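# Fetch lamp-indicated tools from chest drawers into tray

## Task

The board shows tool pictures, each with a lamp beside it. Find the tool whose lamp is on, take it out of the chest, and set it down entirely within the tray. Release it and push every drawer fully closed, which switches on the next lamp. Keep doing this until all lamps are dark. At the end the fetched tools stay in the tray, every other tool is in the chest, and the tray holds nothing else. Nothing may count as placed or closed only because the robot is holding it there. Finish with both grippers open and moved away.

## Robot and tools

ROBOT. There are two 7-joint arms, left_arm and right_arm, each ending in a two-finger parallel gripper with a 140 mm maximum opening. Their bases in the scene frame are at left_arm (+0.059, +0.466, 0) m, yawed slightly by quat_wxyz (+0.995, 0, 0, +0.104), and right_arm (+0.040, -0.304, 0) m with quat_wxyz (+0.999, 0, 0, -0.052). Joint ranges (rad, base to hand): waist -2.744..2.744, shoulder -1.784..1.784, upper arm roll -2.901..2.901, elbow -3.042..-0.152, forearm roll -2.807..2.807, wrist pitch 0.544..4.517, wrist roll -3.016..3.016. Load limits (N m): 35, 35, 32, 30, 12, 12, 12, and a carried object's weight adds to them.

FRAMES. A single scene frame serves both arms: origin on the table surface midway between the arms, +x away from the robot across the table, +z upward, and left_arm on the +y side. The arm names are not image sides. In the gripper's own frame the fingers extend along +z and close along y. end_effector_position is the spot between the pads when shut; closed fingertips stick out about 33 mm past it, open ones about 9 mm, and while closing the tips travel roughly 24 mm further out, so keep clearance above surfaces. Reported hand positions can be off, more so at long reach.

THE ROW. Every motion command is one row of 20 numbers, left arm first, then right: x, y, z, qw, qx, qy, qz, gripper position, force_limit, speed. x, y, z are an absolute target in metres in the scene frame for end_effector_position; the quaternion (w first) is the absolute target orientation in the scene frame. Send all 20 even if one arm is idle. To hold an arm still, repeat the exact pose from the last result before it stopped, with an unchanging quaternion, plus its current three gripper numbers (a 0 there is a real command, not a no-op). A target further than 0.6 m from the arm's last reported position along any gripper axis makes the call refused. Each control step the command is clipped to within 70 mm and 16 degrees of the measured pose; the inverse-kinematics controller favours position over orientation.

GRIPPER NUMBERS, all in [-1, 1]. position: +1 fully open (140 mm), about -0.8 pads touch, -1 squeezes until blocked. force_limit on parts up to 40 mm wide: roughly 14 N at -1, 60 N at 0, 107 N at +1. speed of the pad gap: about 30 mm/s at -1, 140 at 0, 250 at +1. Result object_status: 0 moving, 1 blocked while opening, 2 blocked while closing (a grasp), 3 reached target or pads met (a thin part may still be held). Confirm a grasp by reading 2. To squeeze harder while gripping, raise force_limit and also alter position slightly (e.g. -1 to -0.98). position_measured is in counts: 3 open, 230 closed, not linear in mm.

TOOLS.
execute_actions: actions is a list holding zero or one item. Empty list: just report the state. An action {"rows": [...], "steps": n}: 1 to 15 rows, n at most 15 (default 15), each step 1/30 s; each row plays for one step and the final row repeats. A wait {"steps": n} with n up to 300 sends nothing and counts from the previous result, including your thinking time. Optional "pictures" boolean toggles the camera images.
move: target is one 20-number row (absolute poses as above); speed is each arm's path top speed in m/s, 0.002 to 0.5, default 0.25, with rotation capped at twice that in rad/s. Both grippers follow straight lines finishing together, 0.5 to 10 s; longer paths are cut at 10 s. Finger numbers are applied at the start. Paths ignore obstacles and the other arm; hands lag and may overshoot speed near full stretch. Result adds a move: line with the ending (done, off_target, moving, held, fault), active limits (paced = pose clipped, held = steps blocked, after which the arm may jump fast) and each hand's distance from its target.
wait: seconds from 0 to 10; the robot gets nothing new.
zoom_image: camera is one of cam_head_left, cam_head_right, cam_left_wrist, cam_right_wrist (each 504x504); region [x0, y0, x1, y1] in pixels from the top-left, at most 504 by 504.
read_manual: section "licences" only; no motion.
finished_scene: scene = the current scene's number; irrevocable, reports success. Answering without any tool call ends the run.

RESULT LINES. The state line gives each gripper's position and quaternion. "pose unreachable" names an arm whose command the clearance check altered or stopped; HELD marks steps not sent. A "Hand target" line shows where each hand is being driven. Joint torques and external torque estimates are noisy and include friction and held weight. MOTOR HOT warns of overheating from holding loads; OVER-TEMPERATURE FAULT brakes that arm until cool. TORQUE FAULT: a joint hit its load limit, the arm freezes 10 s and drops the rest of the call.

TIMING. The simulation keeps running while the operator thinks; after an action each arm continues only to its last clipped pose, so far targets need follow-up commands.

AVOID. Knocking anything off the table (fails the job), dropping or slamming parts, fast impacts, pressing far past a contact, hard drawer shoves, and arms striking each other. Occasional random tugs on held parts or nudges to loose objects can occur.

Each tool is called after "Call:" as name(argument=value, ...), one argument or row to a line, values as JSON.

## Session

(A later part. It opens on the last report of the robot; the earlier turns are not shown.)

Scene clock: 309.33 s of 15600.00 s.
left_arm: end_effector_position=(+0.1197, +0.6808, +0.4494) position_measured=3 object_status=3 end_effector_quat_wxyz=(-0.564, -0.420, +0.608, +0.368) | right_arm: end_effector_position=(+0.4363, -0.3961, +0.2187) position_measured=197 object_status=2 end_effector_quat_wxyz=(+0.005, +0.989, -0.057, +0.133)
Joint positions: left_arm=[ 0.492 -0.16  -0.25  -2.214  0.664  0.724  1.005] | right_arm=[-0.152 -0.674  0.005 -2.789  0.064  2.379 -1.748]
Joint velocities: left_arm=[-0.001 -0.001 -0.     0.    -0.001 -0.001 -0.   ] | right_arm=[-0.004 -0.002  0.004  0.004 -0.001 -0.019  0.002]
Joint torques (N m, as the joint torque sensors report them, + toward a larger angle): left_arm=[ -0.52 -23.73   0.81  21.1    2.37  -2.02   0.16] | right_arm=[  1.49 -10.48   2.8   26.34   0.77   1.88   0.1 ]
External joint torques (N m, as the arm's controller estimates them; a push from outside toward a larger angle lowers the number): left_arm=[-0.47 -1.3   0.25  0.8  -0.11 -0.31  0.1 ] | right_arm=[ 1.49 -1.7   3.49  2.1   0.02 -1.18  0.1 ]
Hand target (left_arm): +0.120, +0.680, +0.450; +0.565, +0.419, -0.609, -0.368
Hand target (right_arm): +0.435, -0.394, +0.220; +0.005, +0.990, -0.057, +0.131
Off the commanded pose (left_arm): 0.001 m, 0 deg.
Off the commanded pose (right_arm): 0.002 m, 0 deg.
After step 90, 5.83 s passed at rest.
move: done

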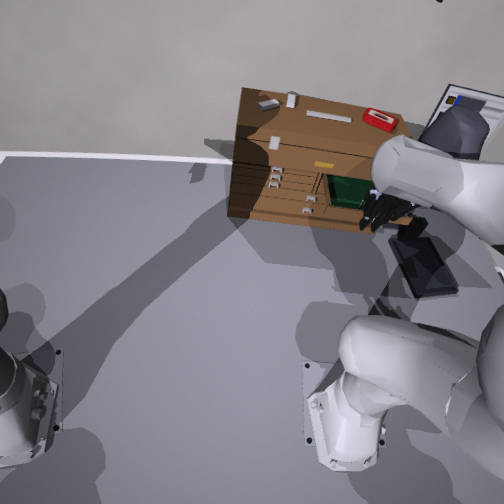

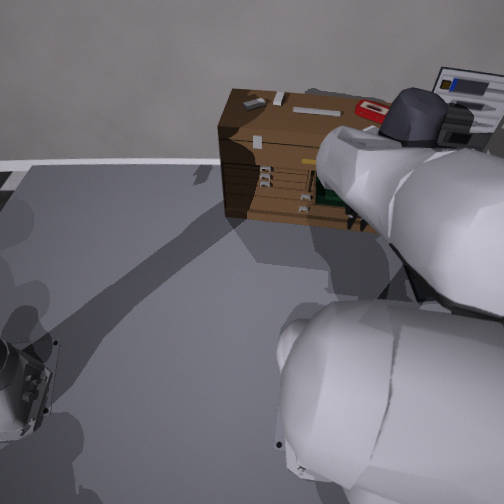

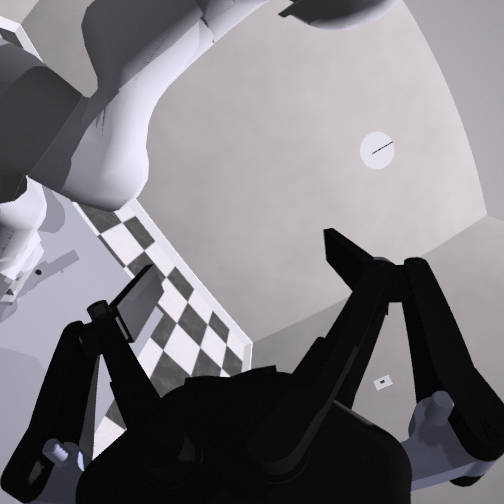

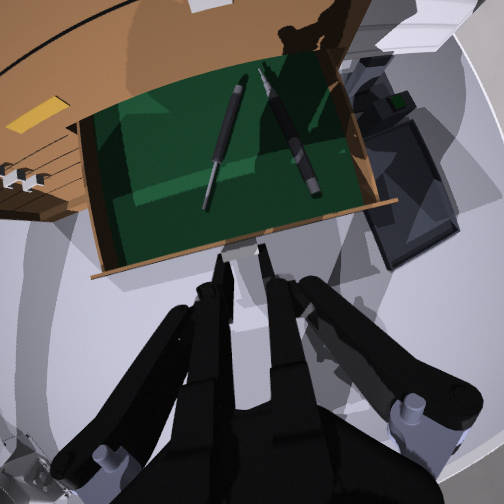

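Call:
zoom_image(
  camera="cam_right_wrist",
  region=[160,40,380,240],
)

Call:
move(
  target=[0.12,0.68,0.45,-0.565,-0.419,0.609,0.368,1,0,0,0.436,-0.395,0.219,0.0074,0.989,-0.056,0.131,0,0.3,-0.5],
  speed=0.02,
)

Call:
move(
  target=[0.12,0.68,0.45,-0.565,-0.419,0.609,0.368,1,0,0,0.42,-0.33,0.30,0.0074,0.989,-0.056,0.131,0,0.3,-0.5],
  speed=0.1,
)

Call:
zoom_image(
  camera="cam_head_left",
  region=[400,70,504,200],
)

Region (160, 40, 380, 240) of cam_right_wrist's 504x504 image, scaled by 2.291, with more detail than that image has; it fills the top 458 rows of this view, and the rest is white.

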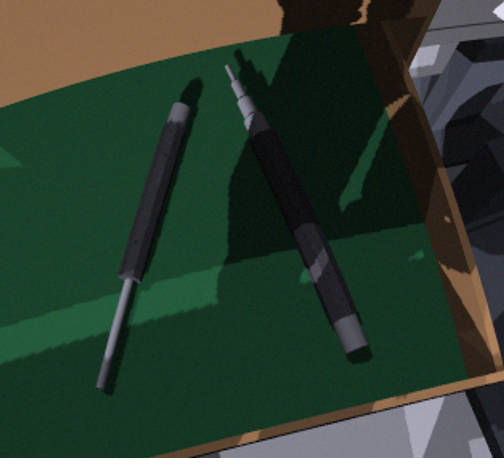

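Scene clock: 319.33 s of 15600.00 s.
left_arm: end_effector_position=(+0.1197, +0.6808, +0.4494) position_measured=3 object_status=3 end_effector_quat_wxyz=(-0.564, -0.420, +0.608, +0.368) | right_arm: end_effector_position=(+0.4364, -0.3948, +0.2191) position_measured=129 object_status=0 end_effector_quat_wxyz=(+0.007, +0.990, -0.055, +0.132)
Joint positions: left_arm=[ 0.492 -0.16  -0.25  -2.214  0.664  0.724  1.005] | right_arm=[-0.153 -0.674  0.012 -2.787  0.064  2.376 -1.748]
Joint velocities: left_arm=[ 0.001  0.001 -0.    -0.    -0.001 -0.001 -0.   ] | right_arm=[-0.    -0.001  0.002 -0.001 -0.001  0.     0.   ]
Joint torques (N m, as the joint torque sensors report them, + toward a larger angle): left_arm=[ -0.87 -23.85   0.82  21.19   2.4   -2.1    0.15] | right_arm=[-1.18 -8.73  0.92 25.6   0.35  2.5   0.01]
External joint torques (N m, as the arm's controller estimates them; a push from outside toward a larger angle lowers the number): left_arm=[-0.84 -1.48  0.23  0.93 -0.07 -0.39  0.09] | right_arm=[-1.15  0.11  1.74  1.37 -0.4  -0.55  0.  ]
Hand target (left_arm): +0.120, +0.680, +0.450; +0.565, +0.419, -0.609, -0.368
Hand target (right_arm): +0.436, -0.395, +0.219; +0.007, +0.990, -0.056, +0.131
Off the commanded pose (left_arm): 0.001 m, 0 deg.
Off the commanded pose (right_arm): 0.000 m, 0 deg.
After step 90, 6.30 s passed at rest.
move: done

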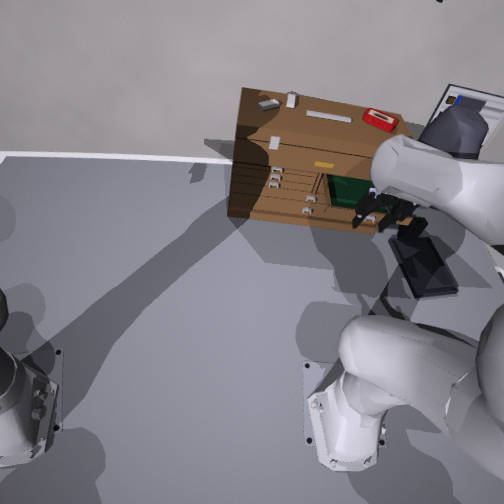

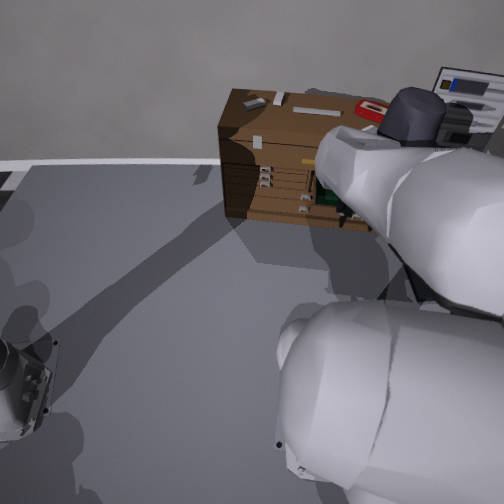

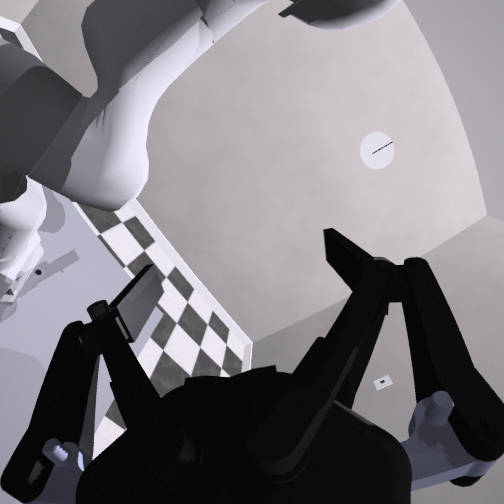

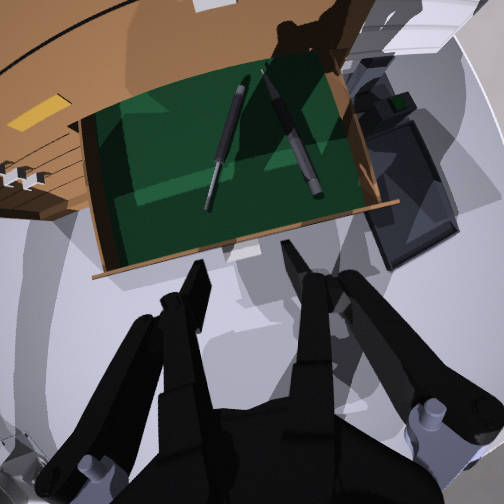

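Scene clock: 320.97 s of 15600.00 s.
left_arm: end_effector_position=(+0.1197, +0.6808, +0.4494) position_measured=3 object_status=3 end_effector_quat_wxyz=(-0.564, -0.420, +0.608, +0.368) | right_arm: end_effector_position=(+0.4224, -0.3323, +0.3001) position_measured=129 object_status=3 end_effector_quat_wxyz=(+0.011, +0.990, -0.051, +0.133)
Joint positions: left_arm=[ 0.492 -0.16  -0.25  -2.214  0.664  0.724  1.005] | right_arm=[-0.129 -0.839  0.143 -2.67   0.121  2.101 -1.639]
Joint velocities: left_arm=[-0.002  0.001 -0.     0.     0.001 -0.    -0.   ] | right_arm=[-0.003  0.     0.002  0.001  0.005 -0.012  0.014]
Joint torques (N m, as the joint torque sensors report them, + toward a larger angle): left_arm=[ -0.51 -23.63   0.96  21.36   2.42  -2.1    0.14] | right_arm=[-1.76 -5.74 -1.74 25.8   1.6   2.33  0.2 ]
External joint torques (N m, as the arm's controller estimates them; a push from outside toward a larger angle lowers the number): left_arm=[-0.47 -1.31  0.39  1.13 -0.05 -0.39  0.08] | right_arm=[-1.76 -1.4   1.57  0.85  0.74 -0.75  0.19]
Hand target (left_arm): +0.120, +0.680, +0.450; +0.565, +0.419, -0.609, -0.368
Hand target (right_arm): +0.421, -0.331, +0.300; +0.009, +0.990, -0.057, +0.131
Off the commanded pose (left_arm): 0.001 m, 0 deg.
Off the commanded pose (right_arm): 0.003 m, 1 deg.
move: done

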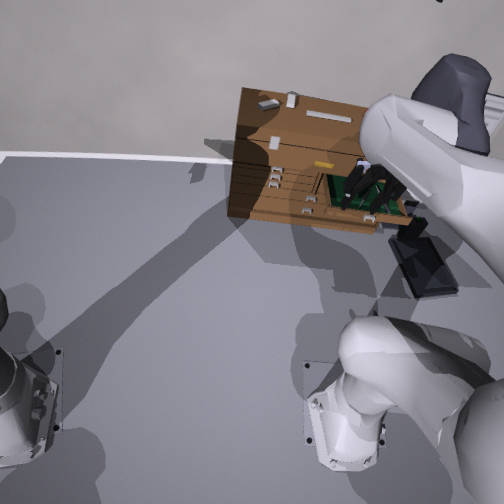

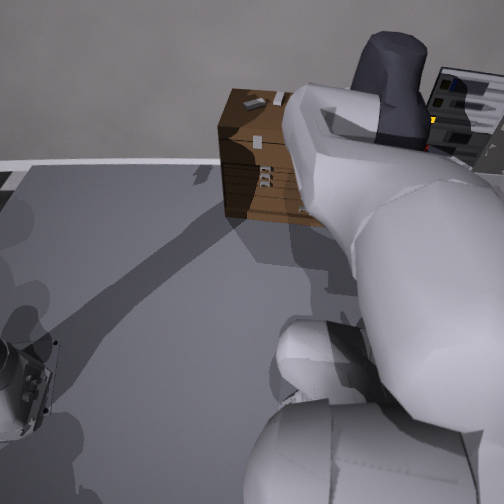

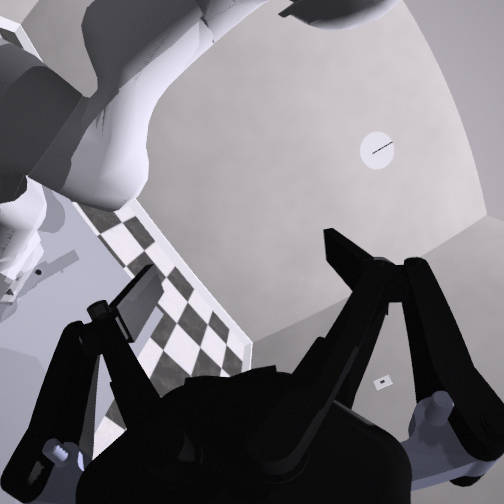

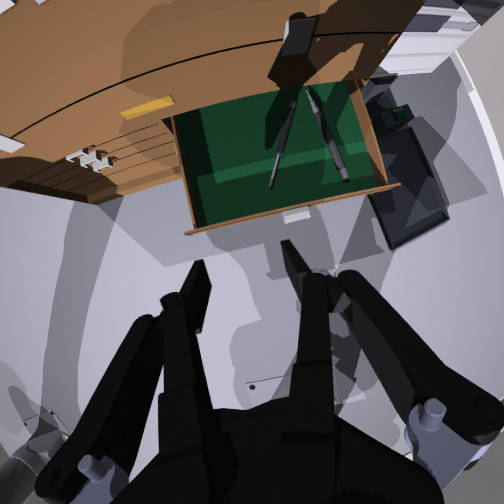

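Region (400, 70, 504, 200) of cam_head_left's 504x504 image, scaled by 3.877, with more detail than that image has; it fills the left 403 columns of this view, and the rest is white.

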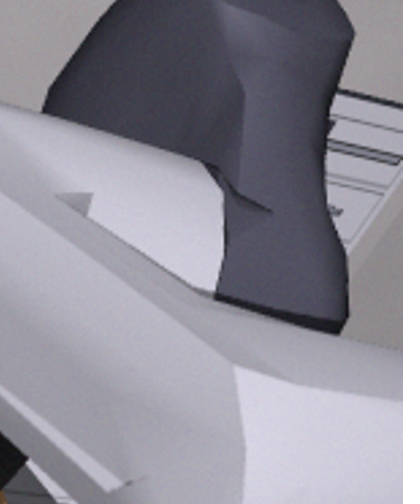

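Need a clear look at the board.

Call:
move(
  target=[0.12,0.68,0.45,-0.565,-0.419,0.609,0.368,1,0,0,0.40,-0.17,0.24,0.0074,0.989,-0.056,0.131,0,0.3,-0.5],
  speed=0.15,
)

Call:
zoom_image(
  camera="cam_head_left",
  region=[400,70,504,200],
)

Call:
zoom_image(
  camera="cam_head_right",
  region=[400,60,504,190],
)

Scene clock: 332.40 s of 15600.00 s.
left_arm: end_effector_position=(+0.1197, +0.6808, +0.4494) position_measured=3 object_status=3 end_effector_quat_wxyz=(-0.564, -0.420, +0.608, +0.368) | right_arm: end_effector_position=(+0.4021, -0.1713, +0.2395) position_measured=129 object_status=3 end_effector_quat_wxyz=(+0.011, +0.990, -0.048, +0.129)
Joint positions: left_arm=[ 0.492 -0.16  -0.25  -2.214  0.664  0.724  1.005] | right_arm=[-0.052 -0.867  0.565 -2.749  0.389  2.184 -1.38 ]
Joint velocities: left_arm=[-0.001  0.001 -0.     0.     0.     0.001  0.001] | right_arm=[-0.008 -0.004  0.009  0.001  0.011  0.     0.019]
Joint torques (N m, as the joint torque sensors report them, + toward a larger angle): left_arm=[ -0.9  -24.02   0.73  20.8    2.37  -2.09   0.15] | right_arm=[-0.59 -2.8  -9.43 23.28  1.51  3.55  0.23]
External joint torques (N m, as the arm's controller estimates them; a push from outside toward a larger angle lowers the number): left_arm=[-0.9  -1.75  0.11  0.6  -0.11 -0.38  0.09] | right_arm=[-0.6  -1.61  0.46  0.63  0.73  0.52  0.22]
Hand target (left_arm): +0.120, +0.680, +0.450; +0.565, +0.419, -0.609, -0.368
Hand target (right_arm): +0.404, -0.170, +0.241; +0.009, +0.990, -0.056, +0.132
Off the commanded pose (left_arm): 0.001 m, 0 deg.
Off the commanded pose (right_arm): 0.003 m, 1 deg.
After step 90, 6.60 s passed at rest.
move: done

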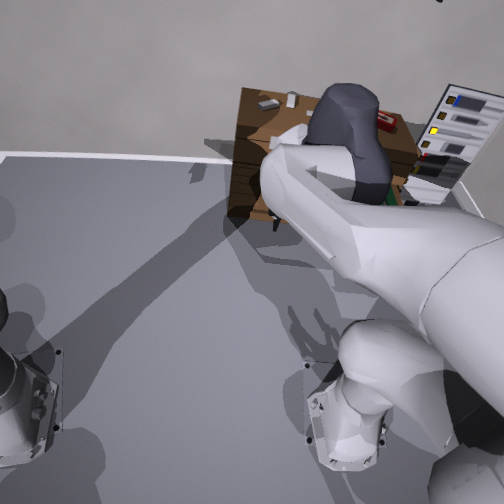

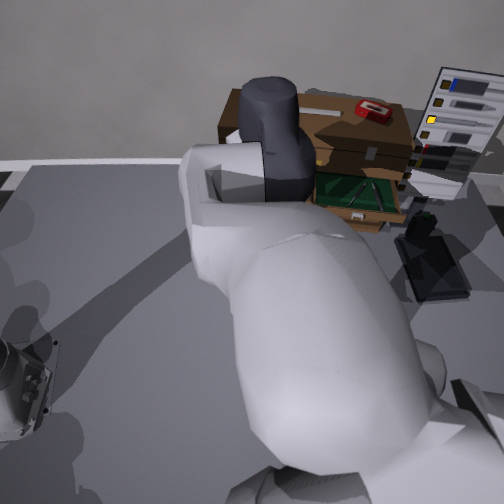

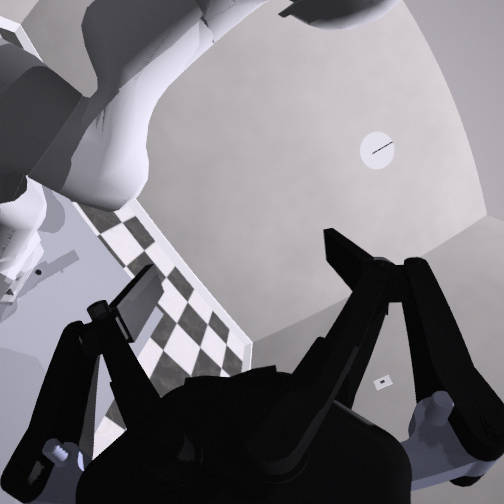

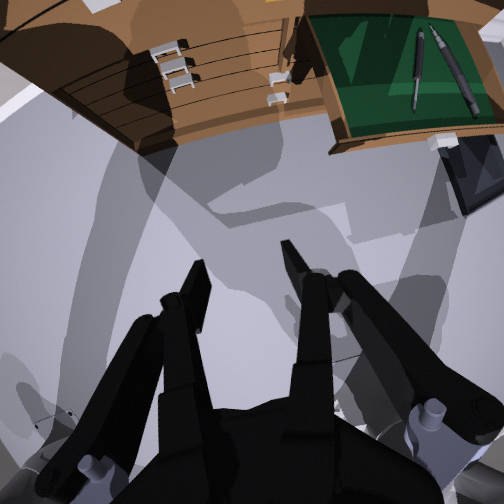

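Region (400, 70, 504, 200) of cam_head_left's 504x504 image, scaled by 3.877, with more detail than that image has; it fills the left 403 columns of this view, and the rest is white.

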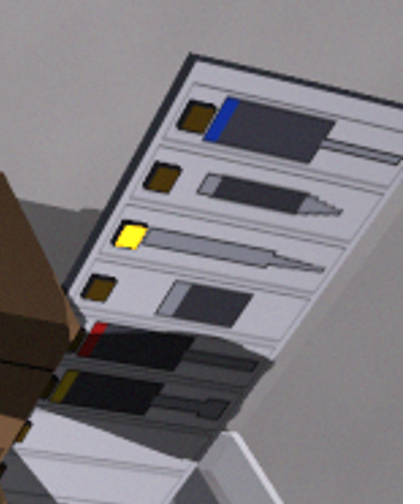

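Region (400, 60, 504, 190) of cam_head_right's 504x504 image, scaled by 3.877, with more detail than that image has; it fills the left 403 columns of this view, and the rest is white.

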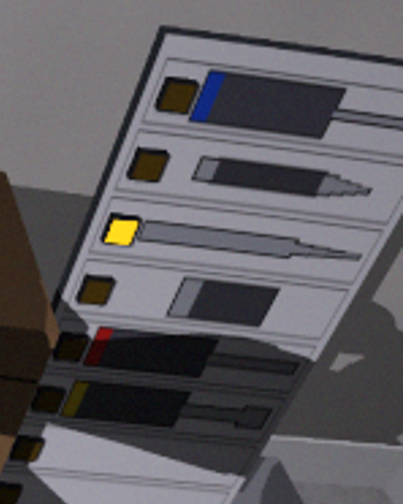

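Call:
move(
  target=[0.12,0.68,0.45,-0.565,-0.419,0.609,0.368,1,0,0,0.42,-0.395,0.27,0.0074,0.989,-0.056,0.131,0,0.3,-0.5],
  speed=0.15,
)

Call:
move(
  target=[0.12,0.68,0.45,-0.565,-0.419,0.609,0.368,1,0,0,0.435,-0.396,0.219,0.0074,0.989,-0.056,0.131,0,0.3,-0.5],
  speed=0.05,
)

Call:
move(
  target=[0.12,0.68,0.45,-0.565,-0.419,0.609,0.368,1,0,0,0.435,-0.396,0.219,0.0074,0.989,-0.056,0.131,-1,0.3,-0.5],
  speed=0.05,
)

Scene clock: 345.13 s of 15600.00 s.
left_arm: end_effector_position=(+0.1197, +0.6808, +0.4494) position_measured=3 object_status=3 end_effector_quat_wxyz=(-0.564, -0.420, +0.608, +0.368) | right_arm: end_effector_position=(+0.4135, -0.3925, +0.2677) position_measured=129 object_status=3 end_effector_quat_wxyz=(+0.002, +0.990, -0.064, +0.128)
Joint positions: left_arm=[ 0.492 -0.16  -0.25  -2.214  0.664  0.724  1.005] | right_arm=[-0.16  -0.801 -0.    -2.732  0.056  2.183 -1.734]
Joint velocities: left_arm=[-0.001  0.     0.001 -0.001  0.     0.     0.   ] | right_arm=[ 0.009 -0.001 -0.007  0.001 -0.01   0.001 -0.021]
Joint torques (N m, as the joint torque sensors report them, + toward a larger angle): left_arm=[ -1.42 -23.64   0.98  21.21   2.37  -2.06   0.17] | right_arm=[-0.24 -5.27 -1.31 25.67 -0.1   3.58 -0.44]
External joint torques (N m, as the arm's controller estimates them; a push from outside toward a larger angle lowers the number): left_arm=[-1.43 -1.37  0.35  1.   -0.09 -0.36  0.11] | right_arm=[-0.27  0.37 -0.66  0.73 -0.95  0.54 -0.45]
Hand target (left_arm): +0.120, +0.680, +0.450; +0.565, +0.419, -0.609, -0.368
Hand target (right_arm): +0.415, -0.393, +0.268; +0.005, +0.990, -0.056, +0.129
Off the commanded pose (left_arm): 0.001 m, 0 deg.
Off the commanded pose (right_arm): 0.007 m, 1 deg.
After step 90, 7.53 s passed at rest.
move: off_target (right_arm)

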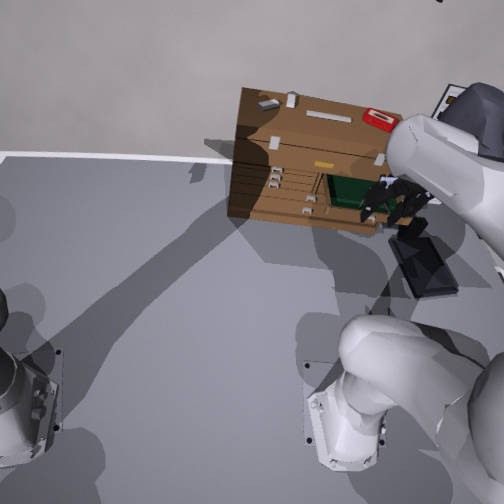

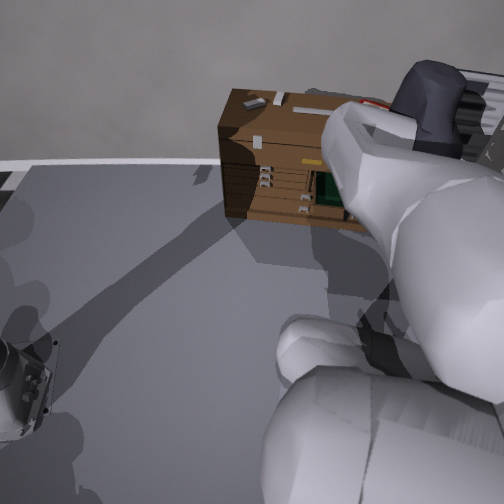

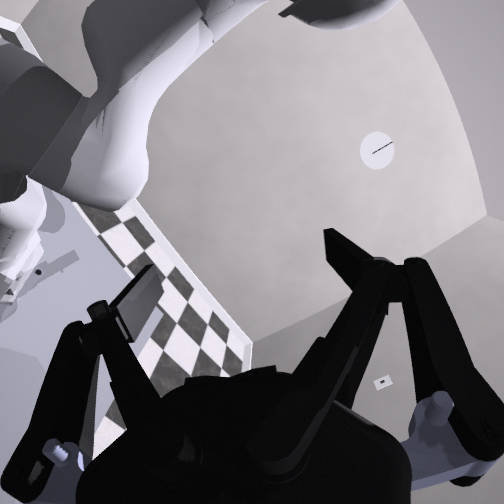

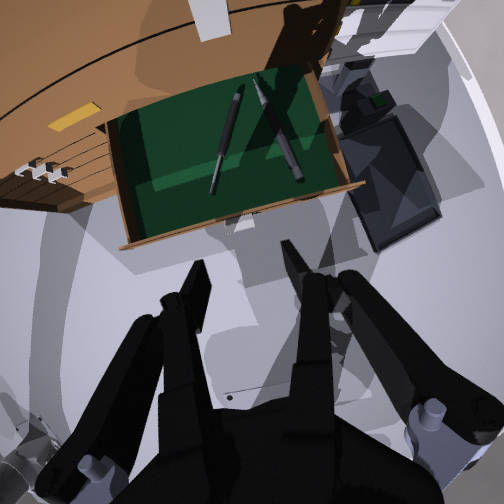

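Scene clock: 346.70 s of 15600.00 s.
left_arm: end_effector_position=(+0.1197, +0.6808, +0.4494) position_measured=3 object_status=3 end_effector_quat_wxyz=(-0.564, -0.420, +0.608, +0.368) | right_arm: end_effector_position=(+0.4339, -0.3957, +0.2192) position_measured=129 object_status=3 end_effector_quat_wxyz=(+0.005, +0.990, -0.061, +0.130)
Joint positions: left_arm=[ 0.492 -0.16  -0.25  -2.214  0.664  0.724  1.005] | right_arm=[-0.148 -0.678  0.002 -2.787  0.056  2.366 -1.735]
Joint velocities: left_arm=[-0.001 -0.    -0.001  0.001  0.     0.    -0.001] | right_arm=[ 0.002  0.001 -0.    -0.     0.001  0.011 -0.   ]
Joint torques (N m, as the joint torque sensors report them, + toward a larger angle): left_arm=[ -1.   -23.8    0.93  20.84   2.4   -2.02   0.13] | right_arm=[ 0.19 -7.62  0.05 23.77 -0.19  3.64 -0.54]
External joint torques (N m, as the arm's controller estimates them; a push from outside toward a larger angle lowers the number): left_arm=[-0.96 -1.45  0.36  0.59 -0.07 -0.32  0.07] | right_arm=[ 0.16  1.05  0.66 -0.45 -0.94  0.6  -0.55]
Hand target (left_arm): +0.120, +0.680, +0.450; +0.565, +0.419, -0.609, -0.368
Hand target (right_arm): +0.435, -0.396, +0.219; +0.007, +0.990, -0.055, +0.131
Off the commanded pose (left_arm): 0.001 m, 0 deg.
Off the commanded pose (right_arm): 0.001 m, 1 deg.
move: done

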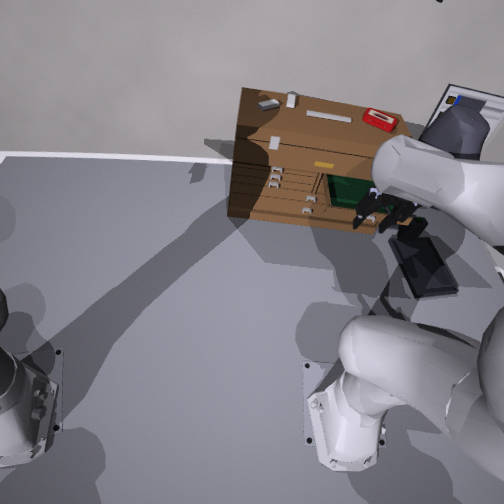

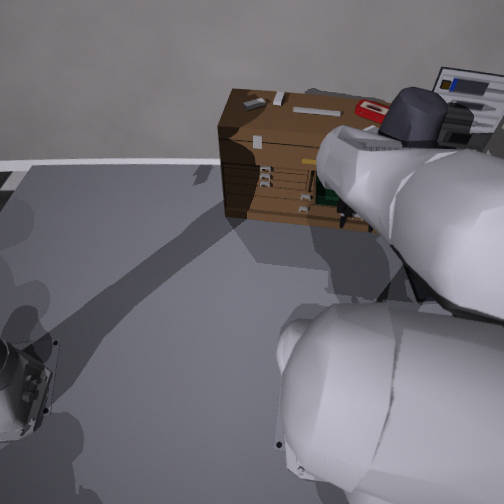

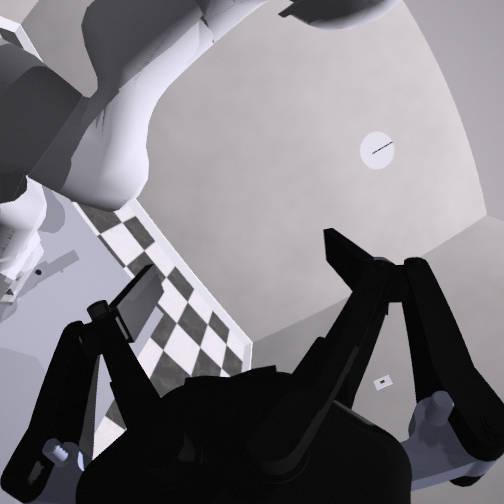

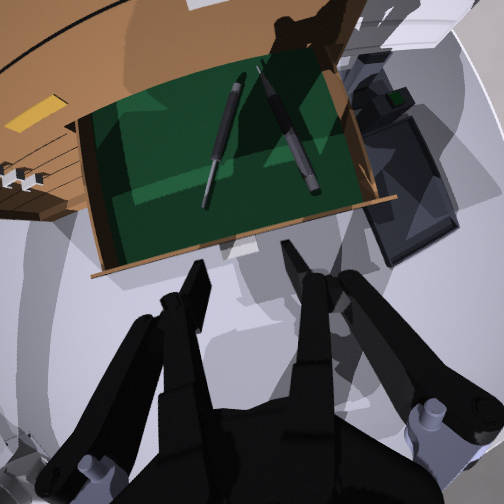

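Scene clock: 347.67 s of 15600.00 s.
left_arm: end_effector_position=(+0.1197, +0.6808, +0.4494) position_measured=3 object_status=3 end_effector_quat_wxyz=(-0.564, -0.420, +0.608, +0.368) | right_arm: end_effector_position=(+0.4362, -0.3853, +0.2191) position_measured=234 object_status=0 end_effector_quat_wxyz=(+0.004, +0.990, -0.049, +0.130)
Joint positions: left_arm=[ 0.492 -0.16  -0.25  -2.214  0.664  0.724  1.005] | right_arm=[-0.131 -0.678  0.011 -2.787  0.064  2.366 -1.739]
Joint velocities: left_arm=[ 0.    -0.001  0.    -0.     0.001  0.     0.001] | right_arm=[-0.     0.     0.001  0.001  0.     0.    -0.005]
Joint torques (N m, as the joint torque sensors report them, + toward a larger angle): left_arm=[ -1.   -23.83   0.48  20.69   2.38  -2.07   0.13] | right_arm=[-10.21  -8.36  -5.07  23.61  -1.94   3.74  -0.28]
External joint torques (N m, as the arm's controller estimates them; a push from outside toward a larger angle lowers the number): left_arm=[-1.01 -1.45 -0.15  0.45 -0.09 -0.36  0.07] | right_arm=[-10.22   0.31  -4.33  -0.66  -2.69   0.68  -0.29]
Hand target (left_arm): +0.120, +0.680, +0.450; +0.565, +0.419, -0.609, -0.368
Hand target (right_arm): +0.435, -0.396, +0.219; +0.007, +0.990, -0.056, +0.131
Off the commanded pose (left_arm): 0.001 m, 0 deg.
Off the commanded pose (right_arm): 0.011 m, 1 deg.
move: off_target (right_arm)

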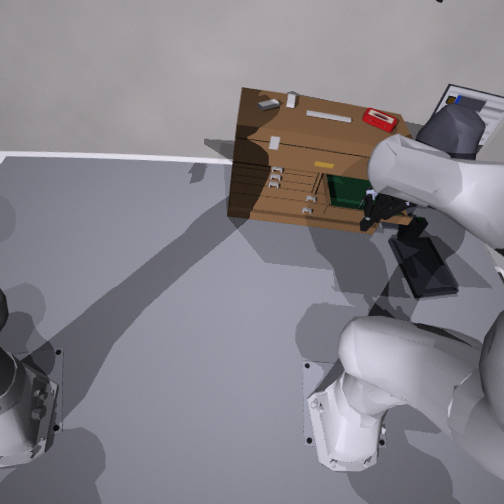

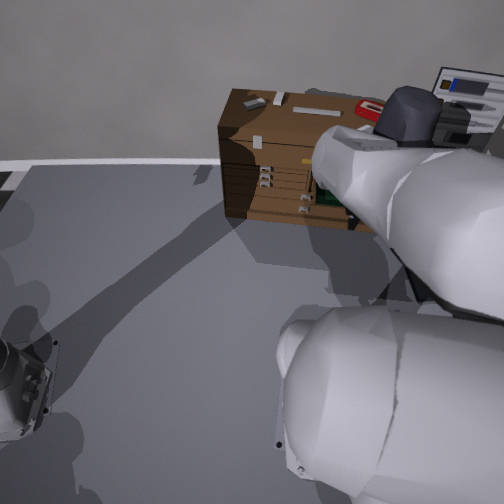

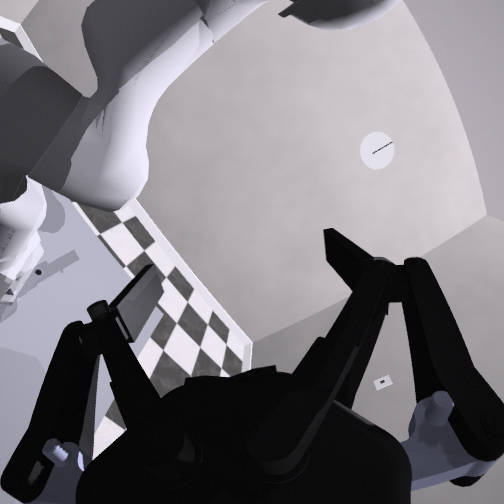

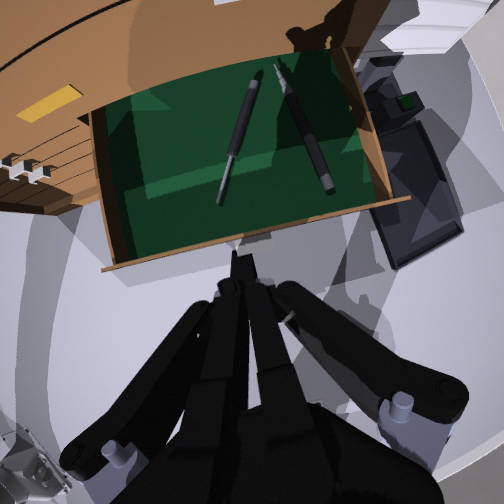

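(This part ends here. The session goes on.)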